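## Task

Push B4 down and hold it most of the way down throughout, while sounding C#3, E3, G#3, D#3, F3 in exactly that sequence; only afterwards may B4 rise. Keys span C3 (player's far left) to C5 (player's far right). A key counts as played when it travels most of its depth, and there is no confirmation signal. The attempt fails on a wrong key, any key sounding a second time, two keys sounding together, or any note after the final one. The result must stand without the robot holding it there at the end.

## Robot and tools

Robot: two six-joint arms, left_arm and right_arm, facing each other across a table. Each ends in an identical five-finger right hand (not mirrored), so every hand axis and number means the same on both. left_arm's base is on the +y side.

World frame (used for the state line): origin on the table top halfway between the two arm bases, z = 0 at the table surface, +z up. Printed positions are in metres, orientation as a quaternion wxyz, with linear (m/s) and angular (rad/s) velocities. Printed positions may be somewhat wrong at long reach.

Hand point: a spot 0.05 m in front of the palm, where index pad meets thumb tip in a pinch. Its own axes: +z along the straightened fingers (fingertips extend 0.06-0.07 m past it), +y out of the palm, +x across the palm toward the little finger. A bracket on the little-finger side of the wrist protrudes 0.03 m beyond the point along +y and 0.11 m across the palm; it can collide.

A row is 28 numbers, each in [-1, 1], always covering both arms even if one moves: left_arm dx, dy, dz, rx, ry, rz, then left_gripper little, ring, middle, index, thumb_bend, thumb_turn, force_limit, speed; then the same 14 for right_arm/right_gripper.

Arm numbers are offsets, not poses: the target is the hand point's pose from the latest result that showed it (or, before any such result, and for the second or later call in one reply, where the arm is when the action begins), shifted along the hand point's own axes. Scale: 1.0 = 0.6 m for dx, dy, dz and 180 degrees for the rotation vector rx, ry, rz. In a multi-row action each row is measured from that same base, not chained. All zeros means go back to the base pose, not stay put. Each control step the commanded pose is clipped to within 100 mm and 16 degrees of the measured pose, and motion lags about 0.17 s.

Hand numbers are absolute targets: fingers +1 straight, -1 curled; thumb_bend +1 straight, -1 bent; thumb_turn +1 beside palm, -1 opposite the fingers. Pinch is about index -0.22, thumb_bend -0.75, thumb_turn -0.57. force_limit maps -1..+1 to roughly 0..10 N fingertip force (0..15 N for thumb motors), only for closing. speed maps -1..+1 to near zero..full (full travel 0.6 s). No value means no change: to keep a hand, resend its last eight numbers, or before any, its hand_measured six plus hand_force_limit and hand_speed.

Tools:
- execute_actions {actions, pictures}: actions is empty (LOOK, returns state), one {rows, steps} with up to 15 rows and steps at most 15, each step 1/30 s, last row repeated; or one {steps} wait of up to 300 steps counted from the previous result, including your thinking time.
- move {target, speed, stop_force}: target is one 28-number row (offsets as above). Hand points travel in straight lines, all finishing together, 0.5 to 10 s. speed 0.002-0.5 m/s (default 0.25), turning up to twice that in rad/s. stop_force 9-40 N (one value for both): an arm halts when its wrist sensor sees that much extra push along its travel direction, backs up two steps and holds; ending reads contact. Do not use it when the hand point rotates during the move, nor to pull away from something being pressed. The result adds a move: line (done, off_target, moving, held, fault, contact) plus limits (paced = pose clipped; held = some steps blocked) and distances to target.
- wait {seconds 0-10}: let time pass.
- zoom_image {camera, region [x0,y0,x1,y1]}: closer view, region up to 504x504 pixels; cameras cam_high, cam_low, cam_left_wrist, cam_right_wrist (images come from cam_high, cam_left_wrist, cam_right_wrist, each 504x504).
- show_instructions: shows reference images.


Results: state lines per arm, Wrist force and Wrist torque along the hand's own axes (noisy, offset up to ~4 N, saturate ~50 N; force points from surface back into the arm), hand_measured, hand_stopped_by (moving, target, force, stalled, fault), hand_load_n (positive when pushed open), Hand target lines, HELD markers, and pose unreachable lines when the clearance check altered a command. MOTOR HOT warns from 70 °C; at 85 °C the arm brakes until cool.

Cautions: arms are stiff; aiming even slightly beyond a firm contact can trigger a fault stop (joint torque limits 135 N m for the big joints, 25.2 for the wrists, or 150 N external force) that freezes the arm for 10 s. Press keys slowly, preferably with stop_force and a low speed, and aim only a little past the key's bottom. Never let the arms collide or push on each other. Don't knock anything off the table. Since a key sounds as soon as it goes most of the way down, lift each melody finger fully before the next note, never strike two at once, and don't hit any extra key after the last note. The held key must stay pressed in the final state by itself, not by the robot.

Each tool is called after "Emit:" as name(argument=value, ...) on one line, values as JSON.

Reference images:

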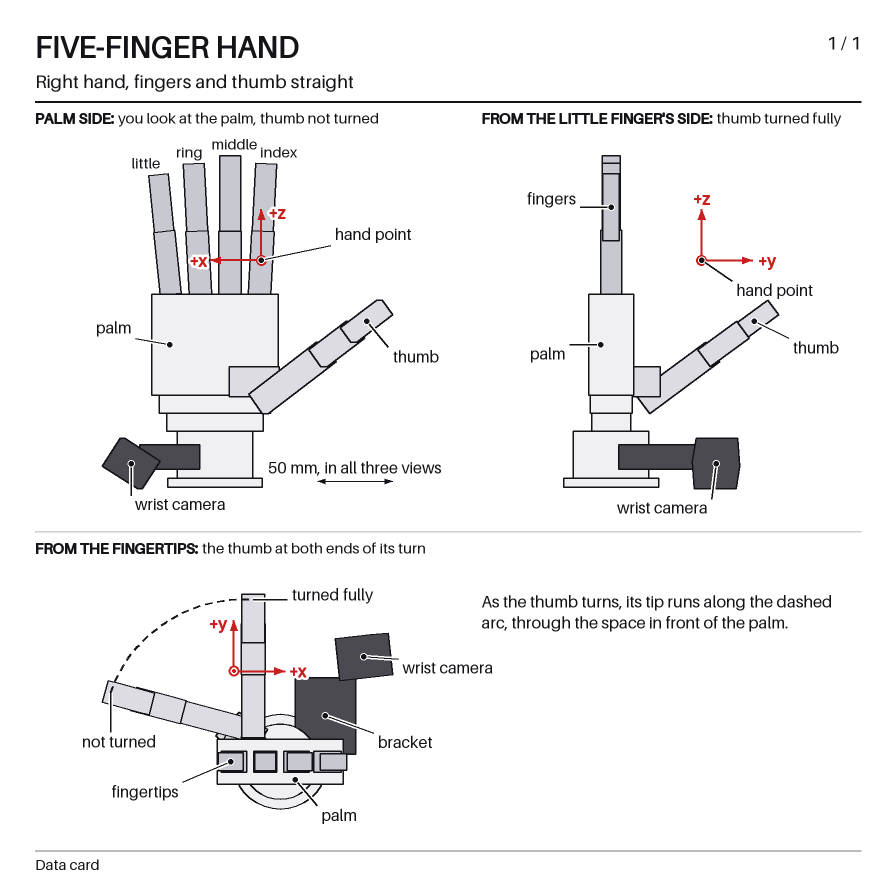

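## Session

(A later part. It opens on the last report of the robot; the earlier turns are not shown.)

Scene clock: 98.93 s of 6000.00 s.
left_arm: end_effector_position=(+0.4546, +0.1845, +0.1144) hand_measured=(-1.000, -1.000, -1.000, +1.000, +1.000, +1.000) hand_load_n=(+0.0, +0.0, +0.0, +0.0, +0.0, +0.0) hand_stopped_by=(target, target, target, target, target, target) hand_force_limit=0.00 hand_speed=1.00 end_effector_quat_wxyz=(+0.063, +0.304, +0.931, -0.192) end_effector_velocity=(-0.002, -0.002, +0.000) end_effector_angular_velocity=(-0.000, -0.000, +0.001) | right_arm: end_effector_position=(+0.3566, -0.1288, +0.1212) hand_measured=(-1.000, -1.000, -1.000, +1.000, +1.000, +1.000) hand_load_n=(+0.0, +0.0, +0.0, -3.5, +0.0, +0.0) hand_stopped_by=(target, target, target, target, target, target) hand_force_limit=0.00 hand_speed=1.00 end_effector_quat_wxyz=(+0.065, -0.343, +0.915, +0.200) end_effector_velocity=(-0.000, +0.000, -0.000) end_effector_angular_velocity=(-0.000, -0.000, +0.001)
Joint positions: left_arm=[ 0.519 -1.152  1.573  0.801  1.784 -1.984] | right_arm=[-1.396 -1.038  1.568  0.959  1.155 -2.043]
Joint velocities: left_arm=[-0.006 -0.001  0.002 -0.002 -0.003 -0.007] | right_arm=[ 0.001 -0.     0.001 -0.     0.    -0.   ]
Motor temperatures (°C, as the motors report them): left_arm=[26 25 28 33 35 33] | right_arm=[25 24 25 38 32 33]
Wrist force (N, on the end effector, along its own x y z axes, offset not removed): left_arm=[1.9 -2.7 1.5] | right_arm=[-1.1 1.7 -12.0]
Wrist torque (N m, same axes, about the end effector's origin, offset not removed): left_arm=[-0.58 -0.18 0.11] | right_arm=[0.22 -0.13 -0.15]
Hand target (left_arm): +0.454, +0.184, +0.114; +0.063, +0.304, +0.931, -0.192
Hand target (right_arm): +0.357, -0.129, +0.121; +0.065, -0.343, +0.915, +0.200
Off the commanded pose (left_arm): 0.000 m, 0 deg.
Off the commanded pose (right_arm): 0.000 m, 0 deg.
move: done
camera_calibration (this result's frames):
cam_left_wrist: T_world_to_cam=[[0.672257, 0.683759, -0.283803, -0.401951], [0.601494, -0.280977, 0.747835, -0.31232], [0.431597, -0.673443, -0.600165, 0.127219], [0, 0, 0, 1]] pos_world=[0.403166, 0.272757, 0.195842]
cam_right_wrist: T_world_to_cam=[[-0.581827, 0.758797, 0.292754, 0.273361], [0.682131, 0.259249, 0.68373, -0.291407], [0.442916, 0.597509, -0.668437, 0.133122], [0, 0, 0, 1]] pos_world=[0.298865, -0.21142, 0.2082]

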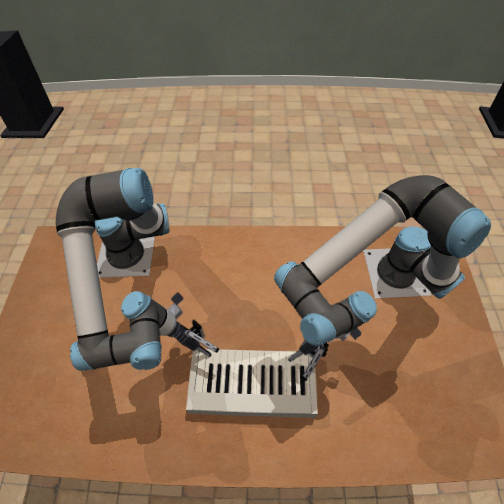

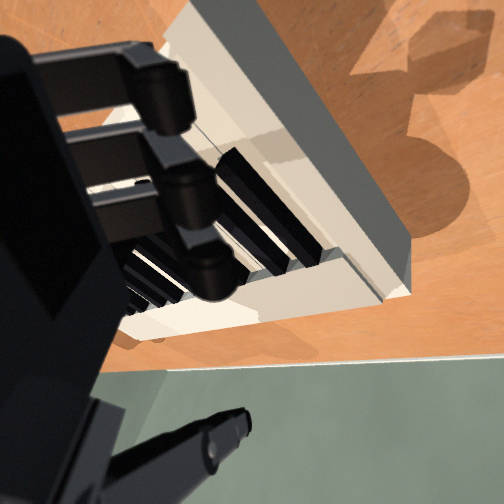

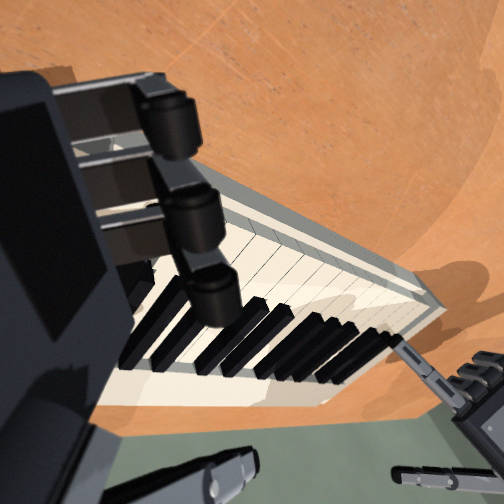

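Emit:
move(target=[0.020,0.028,0.067,0,0,0,-1,-1,-1,1,1,1,0,1,0,0,0,0,0,0,-1,-1,-1,1,1,1,0,1], speed=0.008, stop_force=9)

Emit:
zoom_image(camera="cam_high", region=[255, 345, 325, 400])

Scene clock: 106.60 s of 6000.00 s.
left_arm: end_effector_position=(+0.4546, +0.1867, +0.0831) hand_measured=(-1.000, -1.000, -1.000, +1.000, +1.000, +1.000) hand_load_n=(+0.0, +0.0, +0.0, +0.5, +0.0, +0.0) hand_stopped_by=(target, target, target, target, target, target) hand_force_limit=0.00 hand_speed=1.00 end_effector_quat_wxyz=(+0.062, +0.304, +0.931, -0.192) end_effector_velocity=(+0.000, -0.000, +0.003) end_effector_angular_velocity=(+0.001, +0.001, +0.000) | right_arm: end_effector_position=(+0.3566, -0.1288, +0.1212) hand_measured=(-1.000, -1.000, -1.000, +1.000, +1.000, +1.000) hand_load_n=(+0.0, +0.0, +0.0, -3.5, +0.0, +0.0) hand_stopped_by=(target, target, target, target, target, target) hand_force_limit=0.00 hand_speed=1.00 end_effector_quat_wxyz=(+0.065, -0.343, +0.915, +0.200) end_effector_velocity=(+0.000, +0.000, +0.000) end_effector_angular_velocity=(-0.000, -0.001, +0.001)
Joint positions: left_arm=[ 0.522 -1.122  1.618  0.728  1.785 -1.981] | right_arm=[-1.396 -1.038  1.568  0.959  1.155 -2.043]
Joint velocities: left_arm=[ 0.    -0.002 -0.006  0.009  0.001 -0.   ] | right_arm=[ 0.001 -0.    -0.001 -0.     0.    -0.   ]
Motor temperatures (°C, as the motors report them): left_arm=[26 25 28 33 35 33] | right_arm=[25 24 25 38 32 33]
Wrist force (N, on the end effector, along its own x y z axes, offset not removed): left_arm=[-2.4 -7.5 -11.2] | right_arm=[-1.7 3.7 -11.7]
Wrist torque (N m, same axes, about the end effector's origin, offset not removed): left_arm=[0.62 -0.34 -0.03] | right_arm=[0.52 0.10 -0.10]
Hand target (left_arm): +0.455, +0.187, +0.084; +0.063, +0.304, +0.931, -0.192
Hand target (right_arm): +0.357, -0.129, +0.121; +0.065, -0.343, +0.915, +0.200
Off the commanded pose (left_arm): 0.014 m, 0 deg.
Off the commanded pose (right_arm): 0.000 m, 0 deg.
After step 90, 0.37 s passed at rest.
move: contact (left_arm)
camera_calibration (this result's frames):
cam_left_wrist: T_world_to_cam=[[0.672195, 0.683843, -0.283748, -0.412323], [0.601659, -0.281202, 0.747617, -0.288328], [0.431462, -0.673264, -0.600463, 0.109941], [0, 0, 0, 1]] pos_world=[0.403201, 0.274905, 0.164579]
cam_right_wrist: T_world_to_cam=[[-0.581827, 0.758796, 0.292754, 0.273361], [0.682131, 0.259249, 0.68373, -0.291407], [0.442916, 0.59751, -0.668437, 0.133122], [0, 0, 0, 1]] pos_world=[0.298864, -0.21142, 0.2082]

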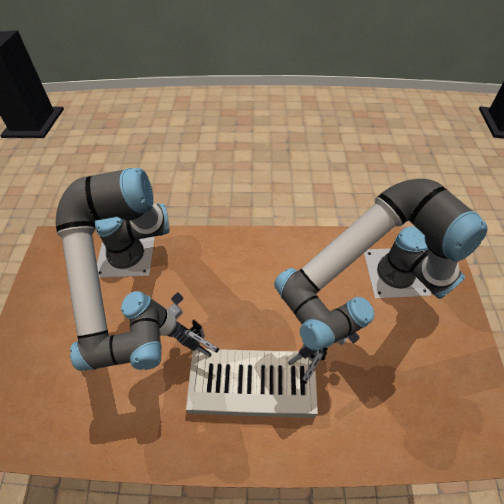

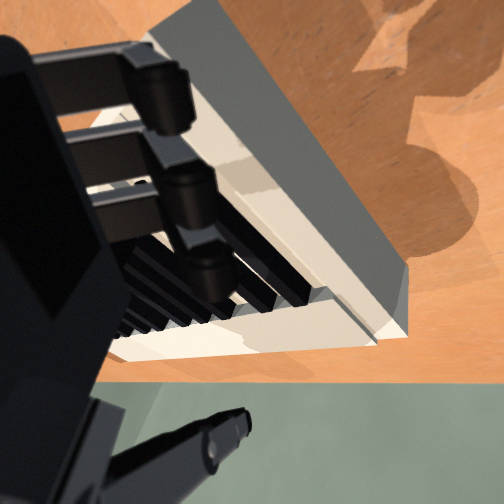

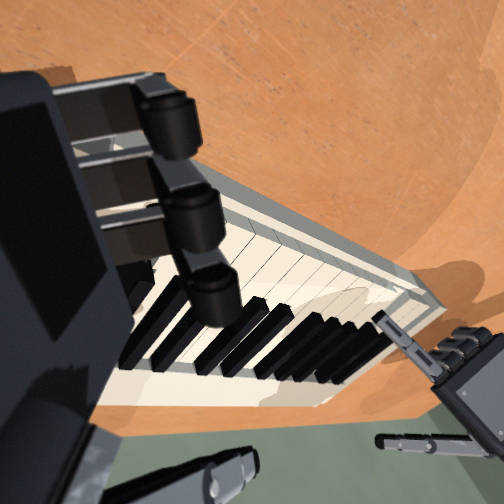

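Region (255, 345, 325, 400) of cam_high's 504x504 image, scaled by 7.200, with more detail than that image has; it fills the top 396 rows of this view, and the rest is white.

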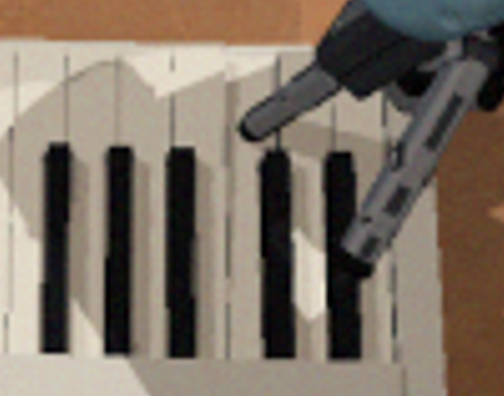

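Emit:
move(target=[-0.0125,-0.017,-0.049,0,0,0,-1,-1,-1,1,1,1,0,1,0,0,0,0,0,0,-1,-1,-1,1,1,1,0,1], speed=0.06)

Emit:
move(target=[-0.117,-0.032,0.041,0,0,0,-1,-1,-1,1,1,1,0,1,0,0,0,0,0,0,-1,-1,-1,1,1,1,0,1], speed=0.1)

Emit:
zoom_image(camera="cam_high", region=[255, 345, 325, 400])

Scene clock: 113.10 s of 6000.00 s.
left_arm: end_effector_position=(+0.4547, +0.1867, +0.1148) hand_measured=(-1.000, -1.000, -1.000, +1.000, +1.000, +1.000) hand_load_n=(+0.0, +0.0, +0.0, +0.0, +0.0, +0.0) hand_stopped_by=(target, target, target, target, target, target) hand_force_limit=0.00 hand_speed=1.00 end_effector_quat_wxyz=(+0.063, +0.304, +0.931, -0.192) end_effector_velocity=(-0.000, +0.000, +0.002) end_effector_angular_velocity=(-0.001, +0.001, +0.000) | right_arm: end_effector_position=(+0.3566, -0.1288, +0.1212) hand_measured=(-1.000, -1.000, -1.000, +1.000, +1.000, +1.000) hand_load_n=(+0.0, +0.0, +0.0, -3.5, +0.0, +0.0) hand_stopped_by=(target, target, target, target, target, target) hand_force_limit=0.00 hand_speed=1.00 end_effector_quat_wxyz=(+0.065, -0.343, +0.915, +0.200) end_effector_velocity=(-0.000, +0.000, +0.000) end_effector_angular_velocity=(-0.000, -0.000, +0.001)
Joint positions: left_arm=[ 0.522 -1.155  1.577  0.801  1.785 -1.981] | right_arm=[-1.396 -1.038  1.568  0.959  1.155 -2.043]
Joint velocities: left_arm=[ 0.001 -0.002 -0.003  0.005  0.002  0.   ] | right_arm=[ 0.001 -0.    -0.     0.     0.    -0.001]
Motor temperatures (°C, as the motors report them): left_arm=[26 25 28 33 35 33] | right_arm=[25 24 25 38 32 33]
Wrist force (N, on the end effector, along its own x y z axes, offset not removed): left_arm=[1.1 -2.6 1.5] | right_arm=[-0.9 2.0 -11.4]
Wrist torque (N m, same axes, about the end effector's origin, offset not removed): left_arm=[-0.47 -0.07 0.06] | right_arm=[0.30 -0.11 -0.11]
Hand target (left_arm): +0.455, +0.187, +0.115; +0.062, +0.304, +0.931, -0.192
Hand target (right_arm): +0.357, -0.129, +0.121; +0.065, -0.343, +0.915, +0.200
Off the commanded pose (left_arm): 0.000 m, 0 deg.
Off the commanded pose (right_arm): 0.000 m, 0 deg.
After step 90, 2.50 s passed at rest.
move: done
camera_calibration (this result's frames):
cam_left_wrist: T_world_to_cam=[[0.672199, 0.683866, -0.283682, -0.403356], [0.601606, -0.281196, 0.747663, -0.312075], [0.431531, -0.673243, -0.600437, 0.128888], [0, 0, 0, 1]] pos_world=[0.403262, 0.27486, 0.196291]
cam_right_wrist: T_world_to_cam=[[-0.581827, 0.758797, 0.292754, 0.273361], [0.682131, 0.259249, 0.68373, -0.291407], [0.442916, 0.597509, -0.668437, 0.133122], [0, 0, 0, 1]] pos_world=[0.298864, -0.21142, 0.2082]

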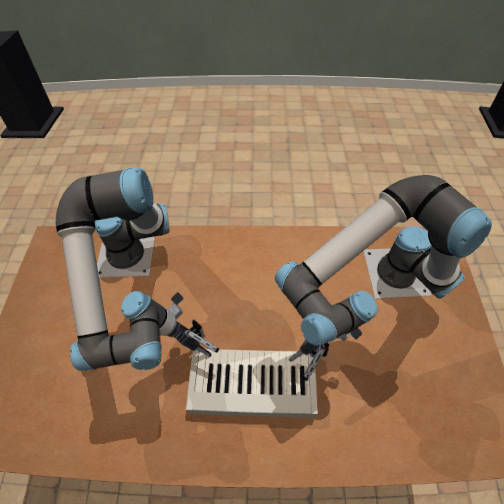

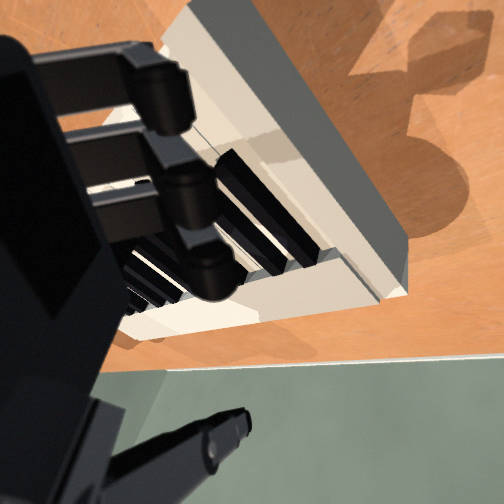

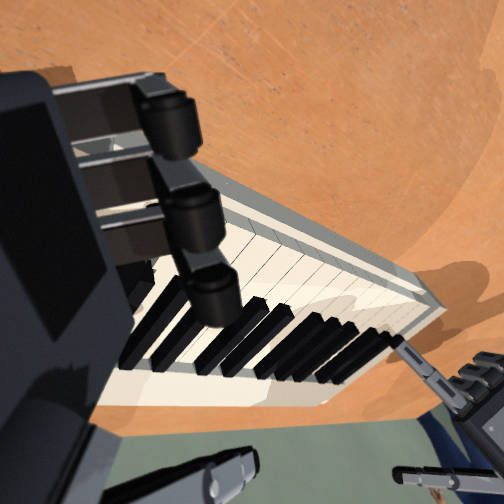

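Scene clock: 114.43 s of 6000.00 s.
left_arm: end_effector_position=(+0.4998, +0.1249, +0.1146) hand_measured=(-1.000, -1.000, -1.000, +1.000, +1.000, +1.000) hand_load_n=(+0.0, +0.0, +0.0, +0.0, +0.0, +0.0) hand_stopped_by=(target, target, target, target, target, target) hand_force_limit=0.00 hand_speed=1.00 end_effector_quat_wxyz=(+0.063, +0.304, +0.931, -0.192) end_effector_velocity=(+0.002, -0.002, -0.000) end_effector_angular_velocity=(+0.002, +0.001, +0.001) | right_arm: end_effector_position=(+0.3566, -0.1288, +0.1212) hand_measured=(-1.000, -1.000, -1.000, +1.000, +1.000, +1.000) hand_load_n=(+0.0, +0.0, +0.0, -3.5, +0.0, +0.0) hand_stopped_by=(target, target, target, target, target, target) hand_force_limit=0.00 hand_speed=1.00 end_effector_quat_wxyz=(+0.065, -0.343, +0.915, +0.200) end_effector_velocity=(+0.001, -0.000, +0.000) end_effector_angular_velocity=(-0.001, -0.000, -0.003)
Joint positions: left_arm=[ 0.531 -0.983  1.31   0.898  1.788 -1.972] | right_arm=[-1.396 -1.038  1.568  0.959  1.155 -2.043]
Joint velocities: left_arm=[ 0.001  0.008 -0.011  0.006 -0.     0.001] | right_arm=[-0.001  0.    -0.002  0.     0.001  0.002]
Motor temperatures (°C, as the motors report them): left_arm=[26 25 28 33 35 33] | right_arm=[25 24 25 38 32 33]
Wrist force (N, on the end effector, along its own x y z axes, offset not removed): left_arm=[1.6 -1.5 1.6] | right_arm=[-1.5 0.3 -12.1]
Wrist torque (N m, same axes, about the end effector's origin, offset not removed): left_arm=[-0.32 -0.08 0.19] | right_arm=[0.00 0.02 -0.23]
Hand target (left_arm): +0.500, +0.125, +0.115; +0.063, +0.304, +0.931, -0.192
Hand target (right_arm): +0.357, -0.129, +0.121; +0.065, -0.343, +0.915, +0.200
Off the commanded pose (left_arm): 0.000 m, 0 deg.
Off the commanded pose (right_arm): 0.000 m, 0 deg.
move: done
camera_calibration (this result's frames):
cam_left_wrist: T_world_to_cam=[[0.672221, 0.683845, -0.283682, -0.391526], [0.601512, -0.281083, 0.747781, -0.356453], [0.431628, -0.673312, -0.600291, 0.0676353], [0, 0, 0, 1]] pos_world=[0.44841, 0.21309, 0.196081]
cam_right_wrist: T_world_to_cam=[[-0.581827, 0.758797, 0.292754, 0.273361], [0.682131, 0.259249, 0.68373, -0.291407], [0.442916, 0.597509, -0.668437, 0.133122], [0, 0, 0, 1]] pos_world=[0.298864, -0.21142, 0.2082]

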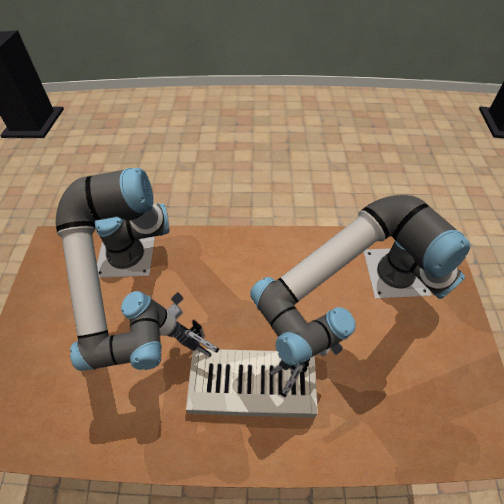

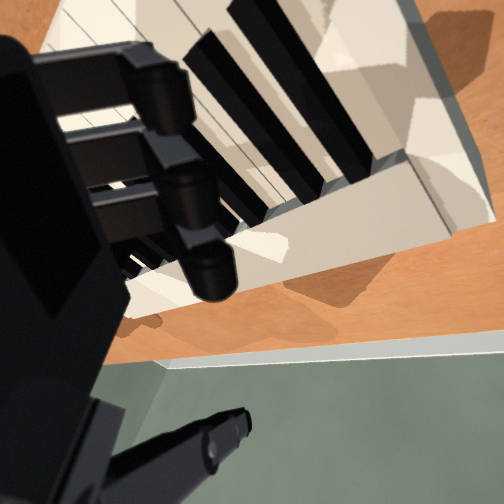

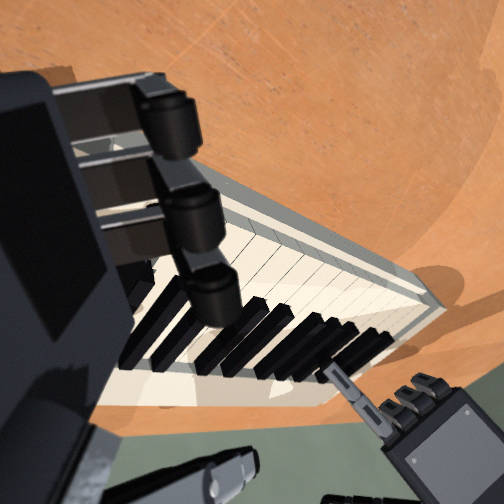

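Region (255, 345, 325, 400) of cam_high's 504x504 image, scaled by 7.200, with more detail than that image has; it fills the top 396 rows of this view, and the rest is white.

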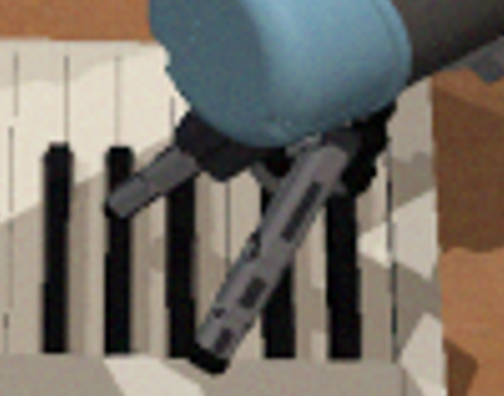

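Emit:
move(target=[0.0135,0.0185,0.0445,0,0,0,-1,-1,-1,1,1,1,0,1,0,0,0,0,0,0,-1,-1,-1,1,1,1,0,1], speed=0.008, stop_force=9)

Emit:
zoom_image(camera="cam_high", region=[255, 345, 325, 400])

Scene clock: 119.73 s of 6000.00 s.
left_arm: end_effector_position=(+0.4999, +0.1260, +0.0982) hand_measured=(-1.000, -1.000, -1.000, +1.000, +1.000, +1.000) hand_load_n=(+0.0, +0.0, +0.0, +1.0, +0.0, +0.0) hand_stopped_by=(target, target, target, target, target, target) hand_force_limit=0.00 hand_speed=1.00 end_effector_quat_wxyz=(+0.062, +0.304, +0.931, -0.192) end_effector_velocity=(+0.000, -0.000, +0.003) end_effector_angular_velocity=(+0.001, +0.001, -0.000) | right_arm: end_effector_position=(+0.3566, -0.1288, +0.1212) hand_measured=(-1.000, -1.000, -1.000, +1.000, +1.000, +1.000) hand_load_n=(+0.0, +0.0, +0.0, -3.5, +0.0, +0.0) hand_stopped_by=(target, target, target, target, target, target) hand_force_limit=0.00 hand_speed=1.00 end_effector_quat_wxyz=(+0.065, -0.343, +0.915, +0.200) end_effector_velocity=(-0.000, +0.000, -0.000) end_effector_angular_velocity=(-0.000, +0.000, +0.000)
Joint positions: left_arm=[ 0.533 -0.971  1.334  0.862  1.789 -1.971] | right_arm=[-1.396 -1.038  1.568  0.959  1.155 -2.043]
Joint velocities: left_arm=[-0.    -0.001 -0.006  0.008  0.    -0.   ] | right_arm=[ 0.001 -0.     0.    -0.     0.     0.   ]
Motor temperatures (°C, as the motors report them): left_arm=[26 25 28 33 35 33] | right_arm=[25 24 25 38 32 33]
Wrist force (N, on the end effector, along its own x y z axes, offset not removed): left_arm=[-1.8 -7.1 -14.5] | right_arm=[-2.5 2.3 -10.2]
Wrist torque (N m, same axes, about the end effector's origin, offset not removed): left_arm=[1.05 -0.28 0.00] | right_arm=[0.20 0.26 -0.20]
Hand target (left_arm): +0.500, +0.126, +0.099; +0.063, +0.304, +0.931, -0.192
Hand target (right_arm): +0.357, -0.129, +0.121; +0.065, -0.343, +0.915, +0.200
Off the commanded pose (left_arm): 0.014 m, 0 deg.
Off the commanded pose (right_arm): 0.000 m, 0 deg.
move: contact (left_arm)
camera_calibration (this result's frames):
cam_left_wrist: T_world_to_cam=[[0.672167, 0.683901, -0.283674, -0.396947], [0.601709, -0.281318, 0.747533, -0.343941], [0.431436, -0.673157, -0.600602, 0.058597], [0, 0, 0, 1]] pos_world=[0.448486, 0.21416, 0.179697]
cam_right_wrist: T_world_to_cam=[[-0.581827, 0.758797, 0.292754, 0.273361], [0.682131, 0.259249, 0.68373, -0.291407], [0.442916, 0.597509, -0.668437, 0.133122], [0, 0, 0, 1]] pos_world=[0.298865, -0.21142, 0.2082]

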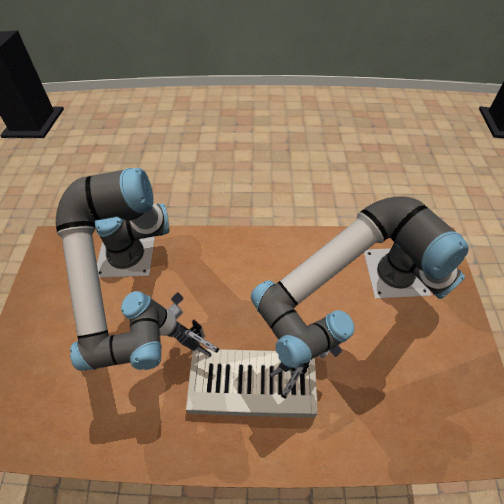

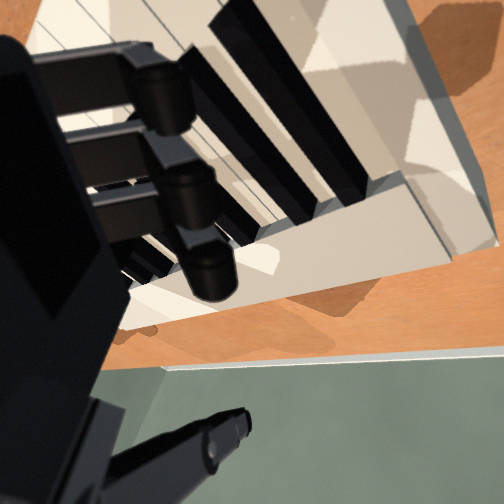

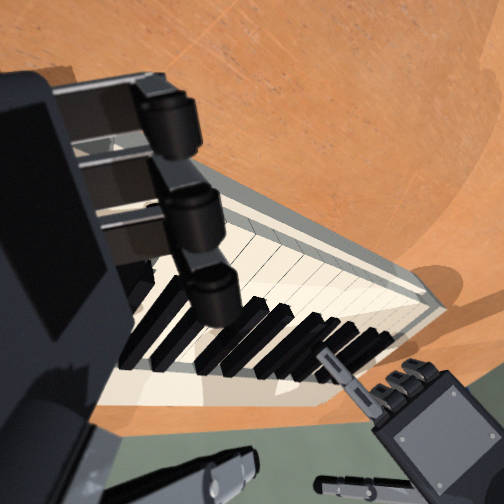

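Region (255, 345, 325, 400) of cam_high's 504x504 image, scaled by 7.200, with more detail than that image has; it fills the top 396 rows of this view, and the rest is white.

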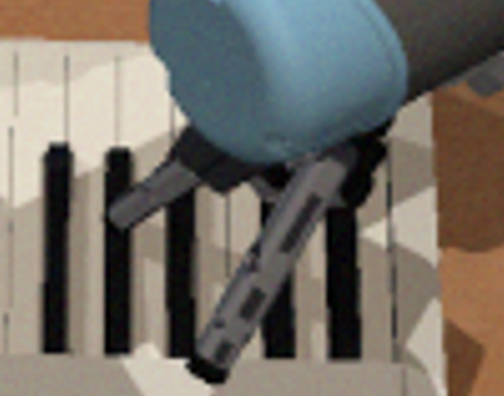

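Emit:
move(target=[-0.0064,-0.009,-0.025,0,0,0,-1,-1,-1,1,1,1,0,1,0,0,0,0,0,0,-1,-1,-1,1,1,1,0,1], speed=0.06)

Emit:
move(target=[0.0605,0.083,-0.044,0,0,0,-1,-1,-1,1,1,1,0,1,0,0,0,0,0,0,-1,-1,-1,1,1,1,0,1], speed=0.1)

Emit:
zoom_image(camera="cam_high", region=[255, 345, 325, 400])

Scene clock: 125.80 s of 6000.00 s.
left_arm: end_effector_position=(+0.4998, +0.1258, +0.1142) hand_measured=(-1.000, -1.000, -1.000, +1.000, +1.000, +1.000) hand_load_n=(+0.0, +0.0, +0.0, +0.0, +0.0, +0.0) hand_stopped_by=(target, target, target, target, target, target) hand_force_limit=0.00 hand_speed=1.00 end_effector_quat_wxyz=(+0.062, +0.304, +0.931, -0.192) end_effector_velocity=(-0.000, -0.000, +0.003) end_effector_angular_velocity=(+0.000, -0.001, -0.001) | right_arm: end_effector_position=(+0.3566, -0.1288, +0.1212) hand_measured=(-1.000, -1.000, -1.000, +1.000, +1.000, +1.000) hand_load_n=(+0.0, +0.0, +0.0, -3.5, +0.0, +0.0) hand_stopped_by=(target, target, target, target, target, target) hand_force_limit=0.00 hand_speed=1.00 end_effector_quat_wxyz=(+0.065, -0.343, +0.915, +0.200) end_effector_velocity=(+0.000, -0.000, +0.000) end_effector_angular_velocity=(+0.000, -0.000, -0.001)
Joint positions: left_arm=[ 0.532 -0.984  1.312  0.897  1.789 -1.971] | right_arm=[-1.396 -1.038  1.568  0.959  1.155 -2.043]
Joint velocities: left_arm=[-0.001 -0.002 -0.004  0.007 -0.001  0.   ] | right_arm=[-0.     0.    -0.001 -0.    -0.     0.001]
Motor temperatures (°C, as the motors report them): left_arm=[26 25 28 33 35 33] | right_arm=[25 24 25 38 32 33]
Wrist force (N, on the end effector, along its own x y z axes, offset not removed): left_arm=[1.6 -1.5 2.1] | right_arm=[-1.4 1.5 -11.2]
Wrist torque (N m, same axes, about the end effector's origin, offset not removed): left_arm=[-0.38 -0.17 0.20] | right_arm=[0.12 -0.13 -0.21]
Hand target (left_arm): +0.500, +0.126, +0.115; +0.062, +0.304, +0.931, -0.192
Hand target (right_arm): +0.357, -0.129, +0.121; +0.065, -0.343, +0.915, +0.200
Off the commanded pose (left_arm): 0.000 m, 0 deg.
Off the commanded pose (right_arm): 0.000 m, 0 deg.
After step 90, 2.23 s passed at rest.
move: done
camera_calibration (this result's frames):
cam_left_wrist: T_world_to_cam=[[0.672171, 0.683899, -0.28367, -0.392228], [0.60169, -0.281297, 0.747557, -0.355934], [0.431458, -0.673167, -0.600575, 0.0681316], [0, 0, 0, 1]] pos_world=[0.44841, 0.213985, 0.195736]
cam_right_wrist: T_world_to_cam=[[-0.581827, 0.758797, 0.292754, 0.273361], [0.682131, 0.259249, 0.68373, -0.291407], [0.442916, 0.597509, -0.668437, 0.133122], [0, 0, 0, 1]] pos_world=[0.298864, -0.21142, 0.2082]

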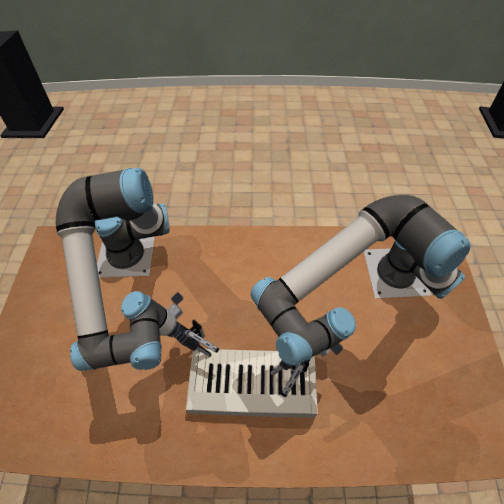

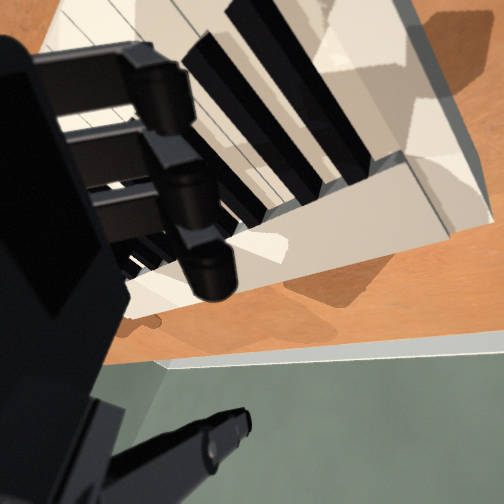

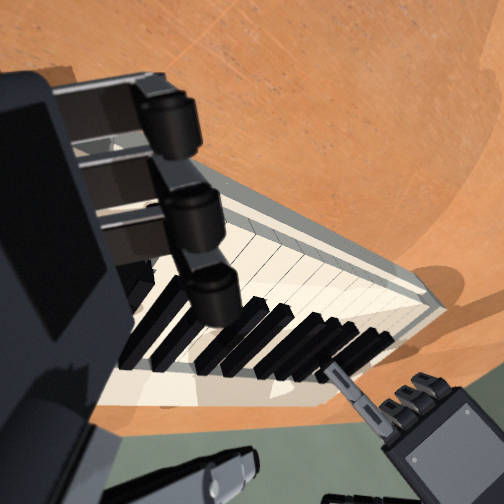

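Scene clock: 127.00 s of 6000.00 s.
left_arm: end_effector_position=(+0.4999, +0.1925, +0.1142) hand_measured=(-1.000, -1.000, -1.000, +1.000, +1.000, +1.000) hand_load_n=(+0.0, +0.0, +0.0, +0.0, +0.0, +0.0) hand_stopped_by=(target, target, target, target, target, target) hand_force_limit=0.00 hand_speed=1.00 end_effector_quat_wxyz=(+0.062, +0.304, +0.931, -0.192) end_effector_velocity=(+0.000, +0.003, -0.000) end_effector_angular_velocity=(+0.000, -0.001, -0.000) | right_arm: end_effector_position=(+0.3566, -0.1288, +0.1212) hand_measured=(-1.000, -1.000, -1.000, +1.000, +1.000, +1.000) hand_load_n=(+0.0, +0.0, +0.0, -3.5, +0.0, +0.0) hand_stopped_by=(target, target, target, target, target, target) hand_force_limit=0.00 hand_speed=1.00 end_effector_quat_wxyz=(+0.065, -0.343, +0.915, +0.200) end_effector_velocity=(+0.000, +0.000, -0.000) end_effector_angular_velocity=(+0.000, -0.001, +0.001)
Joint positions: left_arm=[ 0.611 -1.079  1.469  0.853  1.815 -1.895] | right_arm=[-1.396 -1.038  1.568  0.959  1.155 -2.043]
Joint velocities: left_arm=[ 0.003 -0.004  0.006 -0.002  0.001  0.004] | right_arm=[ 0.     0.    -0.    -0.     0.    -0.001]
Motor temperatures (°C, as the motors report them): left_arm=[26 25 28 33 35 33] | right_arm=[25 24 25 38 32 33]
Wrist force (N, on the end effector, along its own x y z axes, offset not removed): left_arm=[1.2 -2.6 1.7] | right_arm=[-1.3 1.4 -13.1]
Wrist torque (N m, same axes, about the end effector's origin, offset not removed): left_arm=[-0.51 -0.08 0.01] | right_arm=[0.34 0.03 -0.19]
Hand target (left_arm): +0.500, +0.193, +0.114; +0.062, +0.304, +0.931, -0.192
Hand target (right_arm): +0.357, -0.129, +0.121; +0.065, -0.343, +0.915, +0.200
Off the commanded pose (left_arm): 0.000 m, 0 deg.
Off the commanded pose (right_arm): 0.000 m, 0 deg.
move: done
camera_calibration (this result's frames):
cam_left_wrist: T_world_to_cam=[[0.672134, 0.683937, -0.283666, -0.437901], [0.601736, -0.28132, 0.747511, -0.337201], [0.431449, -0.67312, -0.600634, 0.112966], [0, 0, 0, 1]] pos_world=[0.448496, 0.280675, 0.195695]
cam_right_wrist: T_world_to_cam=[[-0.581827, 0.758797, 0.292754, 0.273361], [0.682131, 0.259249, 0.68373, -0.291407], [0.442916, 0.597509, -0.668437, 0.133122], [0, 0, 0, 1]] pos_world=[0.298865, -0.21142, 0.2082]

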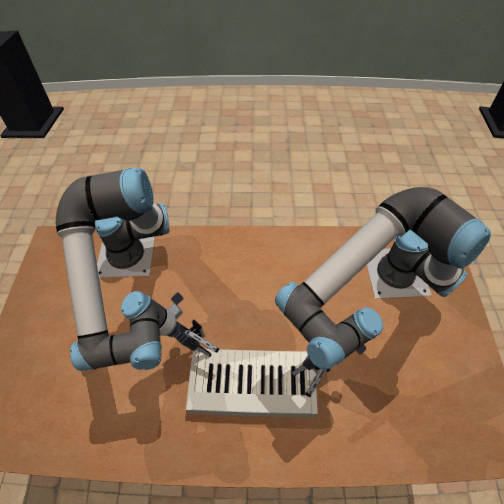

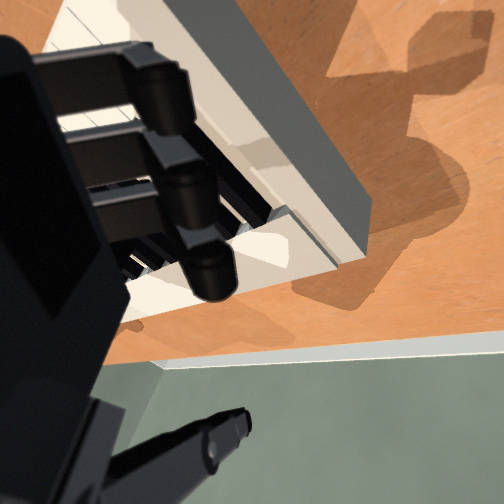

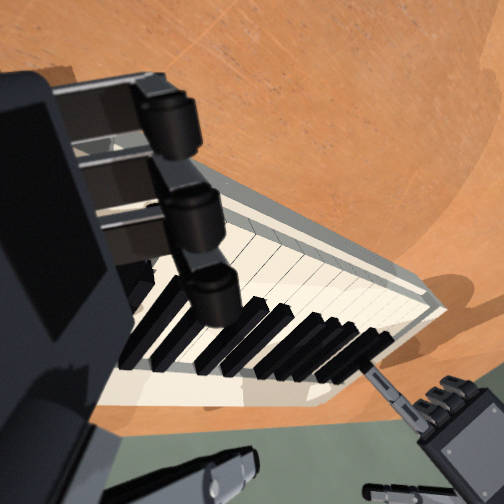

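Region (255, 345, 325, 400) of cam_high's 504x504 image, scaled by 7.200, with more detail than that image has; it fills the top 396 rows of this view, and the rest is white.

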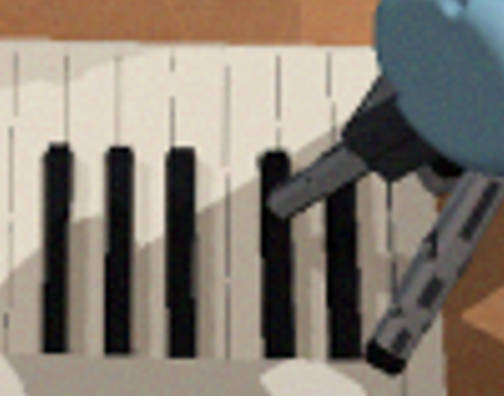

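Emit:
move(target=[0.012,0.016,0.046,0,0,0,-1,-1,-1,1,1,1,0,1,0,0,0,0,0,0,-1,-1,-1,1,1,1,0,1], speed=0.008, stop_force=9)

Emit:
move(target=[-0.0064,-0.009,-0.025,0,0,0,-1,-1,-1,1,1,1,0,1,0,0,0,0,0,0,-1,-1,-1,1,1,1,0,1], speed=0.06)

Emit:
move(target=[0.034,-0.080,0.019,0,0,0,-1,-1,-1,1,1,1,0,1,0,0,0,0,0,0,-1,-1,-1,1,1,1,0,1], speed=0.1)

Emit:
zoom_image(camera="cam_high", region=[255, 345, 325, 400])

Scene clock: 134.50 s of 6000.00 s.
left_arm: end_effector_position=(+0.4998, +0.1928, +0.0981) hand_measured=(-1.000, -1.000, -1.000, +1.000, +1.000, +1.000) hand_load_n=(+0.0, +0.0, +0.0, +0.5, +0.0, +0.0) hand_stopped_by=(target, target, target, target, target, target) hand_force_limit=0.00 hand_speed=1.00 end_effector_quat_wxyz=(+0.062, +0.304, +0.931, -0.192) end_effector_velocity=(-0.001, -0.000, +0.002) end_effector_angular_velocity=(+0.002, +0.001, -0.001) | right_arm: end_effector_position=(+0.3566, -0.1288, +0.1212) hand_measured=(-1.000, -1.000, -1.000, +1.000, +1.000, +1.000) hand_load_n=(+0.0, +0.0, +0.0, -3.5, +0.0, +0.0) hand_stopped_by=(target, target, target, target, target, target) hand_force_limit=0.00 hand_speed=1.00 end_effector_quat_wxyz=(+0.065, -0.343, +0.915, +0.200) end_effector_velocity=(-0.000, -0.000, -0.000) end_effector_angular_velocity=(-0.001, -0.000, +0.001)
Joint positions: left_arm=[ 0.611 -1.065  1.491  0.817  1.815 -1.894] | right_arm=[-1.396 -1.038  1.568  0.959  1.155 -2.043]
Joint velocities: left_arm=[-0.001 -0.002 -0.004  0.008 -0.001  0.   ] | right_arm=[ 0.    -0.     0.001 -0.     0.001 -0.001]
Motor temperatures (°C, as the motors report them): left_arm=[26 25 28 33 35 33] | right_arm=[25 24 25 38 32 33]
Wrist force (N, on the end effector, along its own x y z axes, offset not removed): left_arm=[-0.8 -5.4 -14.6] | right_arm=[-0.3 0.9 -11.6]
Wrist torque (N m, same axes, about the end effector's origin, offset not removed): left_arm=[1.12 -0.27 0.07] | right_arm=[0.12 -0.18 -0.25]
Hand target (left_arm): +0.500, +0.193, +0.099; +0.062, +0.304, +0.931, -0.192
Hand target (right_arm): +0.357, -0.129, +0.121; +0.065, -0.343, +0.915, +0.200
Off the commanded pose (left_arm): 0.014 m, 0 deg.
Off the commanded pose (right_arm): 0.000 m, 0 deg.
After step 90, 2.10 s passed at rest.
move: contact (left_arm)
camera_calibration (this result's frames):
cam_left_wrist: T_world_to_cam=[[0.672083, 0.683998, -0.283639, -0.44258], [0.601896, -0.281519, 0.747308, -0.325012], [0.431307, -0.672974, -0.6009, 0.103638], [0, 0, 0, 1]] pos_world=[0.448374, 0.280973, 0.179627]
cam_right_wrist: T_world_to_cam=[[-0.581827, 0.758797, 0.292754, 0.273361], [0.682131, 0.259249, 0.68373, -0.291407], [0.442916, 0.597509, -0.668437, 0.133122], [0, 0, 0, 1]] pos_world=[0.298865, -0.21142, 0.2082]

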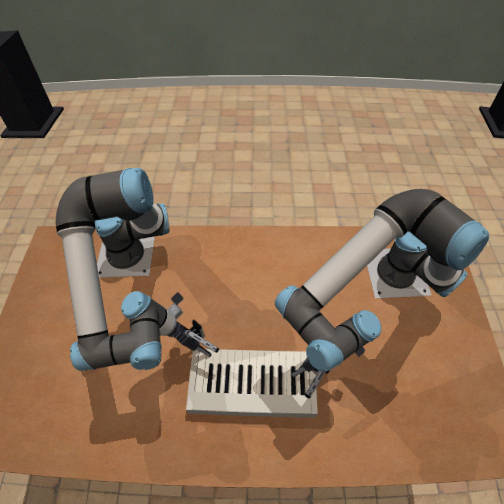

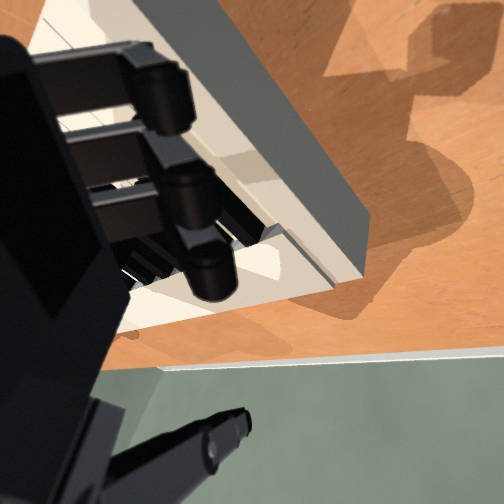

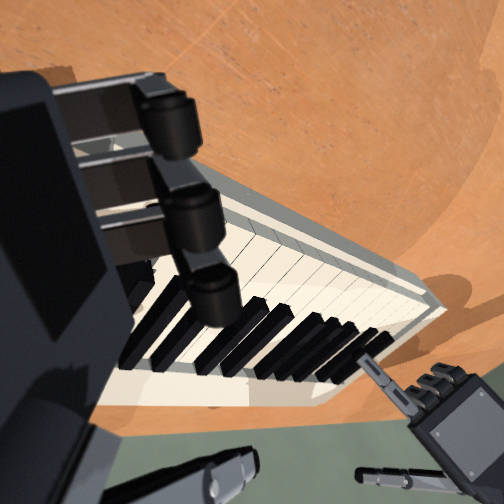

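Scene clock: 135.37 s of 6000.00 s.
left_arm: end_effector_position=(+0.4997, +0.1926, +0.1142) hand_measured=(-1.000, -1.000, -1.000, +1.000, +1.000, +1.000) hand_load_n=(+0.0, +0.0, +0.0, +0.0, +0.0, +0.0) hand_stopped_by=(target, target, target, target, target, target) hand_force_limit=0.00 hand_speed=1.00 end_effector_quat_wxyz=(+0.062, +0.304, +0.931, -0.192) end_effector_velocity=(-0.000, +0.000, +0.002) end_effector_angular_velocity=(+0.000, +0.001, -0.000) | right_arm: end_effector_position=(+0.3566, -0.1288, +0.1212) hand_measured=(-1.000, -1.000, -1.000, +1.000, +1.000, +1.000) hand_load_n=(+0.0, +0.0, +0.0, -3.5, +0.0, +0.0) hand_stopped_by=(target, target, target, target, target, target) hand_force_limit=0.00 hand_speed=1.00 end_effector_quat_wxyz=(+0.065, -0.343, +0.915, +0.200) end_effector_velocity=(+0.000, -0.000, +0.000) end_effector_angular_velocity=(-0.001, -0.001, -0.002)
Joint positions: left_arm=[ 0.611 -1.08   1.47   0.853  1.815 -1.895] | right_arm=[-1.396 -1.038  1.568  0.959  1.155 -2.043]
Joint velocities: left_arm=[ 0.    -0.002 -0.003  0.006  0.     0.   ] | right_arm=[-0.    -0.    -0.    -0.001  0.001  0.001]
Motor temperatures (°C, as the motors report them): left_arm=[26 25 28 33 35 33] | right_arm=[25 24 25 38 32 33]
Wrist force (N, on the end effector, along its own x y z axes, offset not removed): left_arm=[1.4 -0.7 1.9] | right_arm=[-1.5 2.0 -12.9]
Wrist torque (N m, same axes, about the end effector's origin, offset not removed): left_arm=[-0.26 -0.18 0.16] | right_arm=[0.36 -0.04 -0.16]
Hand target (left_arm): +0.500, +0.193, +0.114; +0.062, +0.304, +0.931, -0.192
Hand target (right_arm): +0.357, -0.129, +0.121; +0.065, -0.343, +0.915, +0.200
Off the commanded pose (left_arm): 0.000 m, 0 deg.
Off the commanded pose (right_arm): 0.000 m, 0 deg.
move: done
camera_calibration (this result's frames):
cam_left_wrist: T_world_to_cam=[[0.672084, 0.683999, -0.283635, -0.437841], [0.601887, -0.281511, 0.747317, -0.337059], [0.431318, -0.672976, -0.600889, 0.113221], [0, 0, 0, 1]] pos_world=[0.448303, 0.280792, 0.195737]
cam_right_wrist: T_world_to_cam=[[-0.581827, 0.758797, 0.292754, 0.273361], [0.682131, 0.259249, 0.68373, -0.291407], [0.442916, 0.597509, -0.668437, 0.133122], [0, 0, 0, 1]] pos_world=[0.298865, -0.21142, 0.2082]

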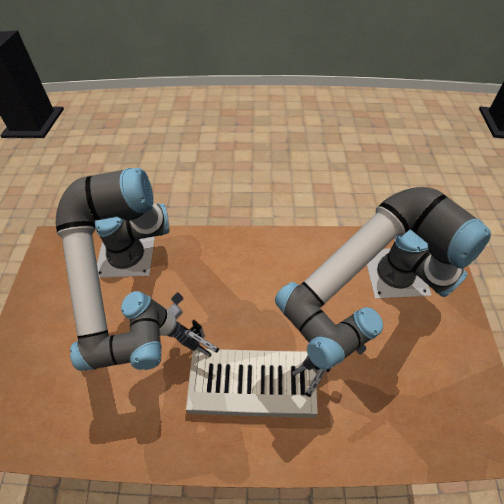

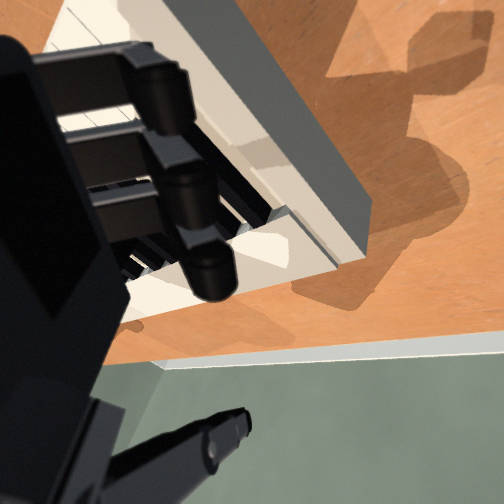

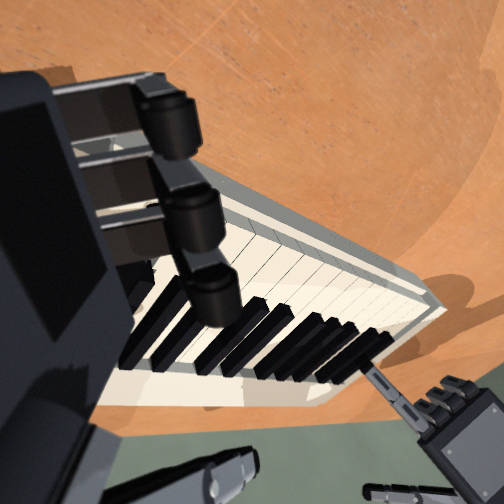

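Scene clock: 136.43 s of 6000.00 s.
left_arm: end_effector_position=(+0.4552, +0.1638, +0.1143) hand_measured=(-1.000, -1.000, -1.000, +1.000, +1.000, +1.000) hand_load_n=(+0.0, +0.0, +0.0, +0.0, +0.0, +0.0) hand_stopped_by=(target, target, target, target, target, target) hand_force_limit=0.00 hand_speed=1.00 end_effector_quat_wxyz=(+0.062, +0.304, +0.931, -0.192) end_effector_velocity=(-0.002, -0.001, +0.000) end_effector_angular_velocity=(+0.000, -0.001, +0.001) | right_arm: end_effector_position=(+0.3566, -0.1288, +0.1212) hand_measured=(-1.000, -1.000, -1.000, +1.000, +1.000, +1.000) hand_load_n=(+0.0, +0.0, +0.0, -3.5, +0.0, +0.0) hand_stopped_by=(target, target, target, target, target, target) hand_force_limit=0.00 hand_speed=1.00 end_effector_quat_wxyz=(+0.065, -0.343, +0.915, +0.200) end_effector_velocity=(-0.000, -0.000, -0.000) end_effector_angular_velocity=(-0.001, +0.001, +0.001)
Joint positions: left_arm=[ 0.496 -1.12   1.525  0.814  1.776 -2.006] | right_arm=[-1.396 -1.038  1.568  0.959  1.155 -2.043]
Joint velocities: left_arm=[-0.006 -0.002  0.002 -0.002 -0.003 -0.007] | right_arm=[ 0.     0.     0.001 -0.     0.001 -0.001]
Motor temperatures (°C, as the motors report them): left_arm=[26 25 28 33 35 33] | right_arm=[25 24 25 38 32 33]
Wrist force (N, on the end effector, along its own x y z axes, offset not removed): left_arm=[0.7 -3.2 0.4] | right_arm=[0.1 2.4 -12.1]
Wrist torque (N m, same axes, about the end effector's origin, offset not removed): left_arm=[-0.51 0.07 0.05] | right_arm=[0.39 -0.26 -0.06]
Hand target (left_arm): +0.455, +0.164, +0.114; +0.062, +0.304, +0.931, -0.192
Hand target (right_arm): +0.357, -0.129, +0.121; +0.065, -0.343, +0.915, +0.200
Off the commanded pose (left_arm): 0.000 m, 0 deg.
Off the commanded pose (right_arm): 0.000 m, 0 deg.
move: done
camera_calibration (this result's frames):
cam_left_wrist: T_world_to_cam=[[0.672113, 0.683954, -0.283676, -0.388161], [0.601926, -0.281571, 0.747264, -0.318454], [0.431219, -0.672997, -0.600937, 0.113117], [0, 0, 0, 1]] pos_world=[0.403796, 0.251944, 0.195833]
cam_right_wrist: T_world_to_cam=[[-0.581827, 0.758797, 0.292754, 0.273361], [0.682131, 0.259249, 0.68373, -0.291407], [0.442916, 0.597509, -0.668437, 0.133122], [0, 0, 0, 1]] pos_world=[0.298865, -0.21142, 0.2082]

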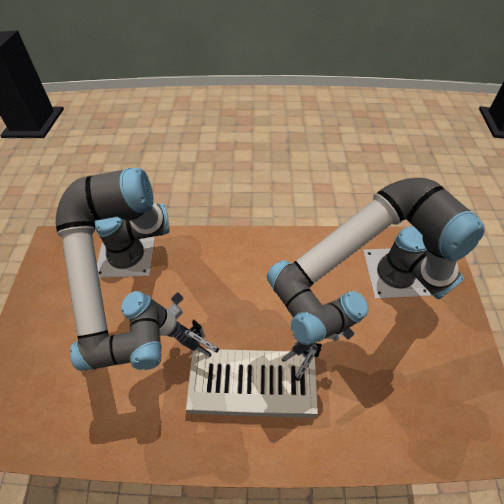

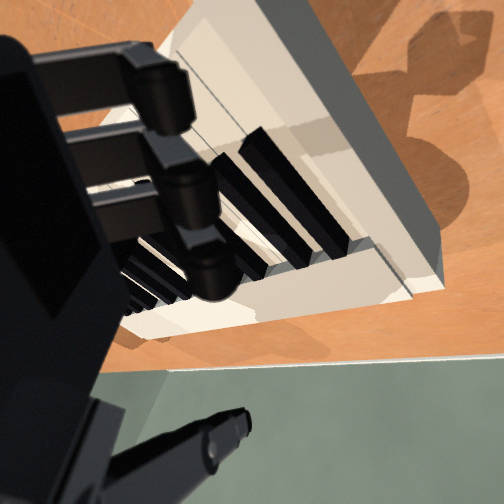

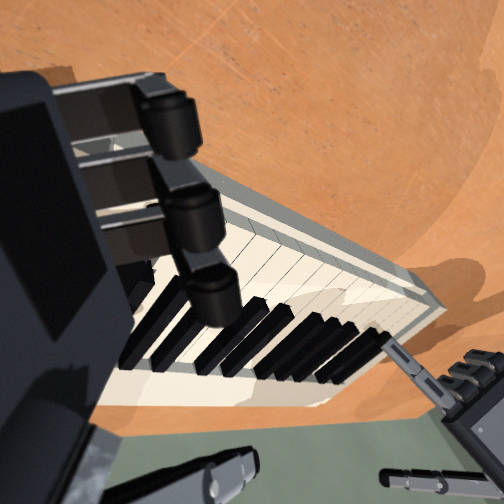

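Region (255, 345, 325, 400) of cam_high's 504x504 image, scaled by 7.200, with more detail than that image has; it fills the top 396 rows of this view, and the rest is white.

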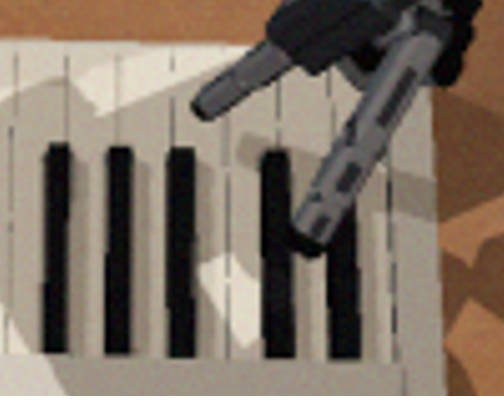

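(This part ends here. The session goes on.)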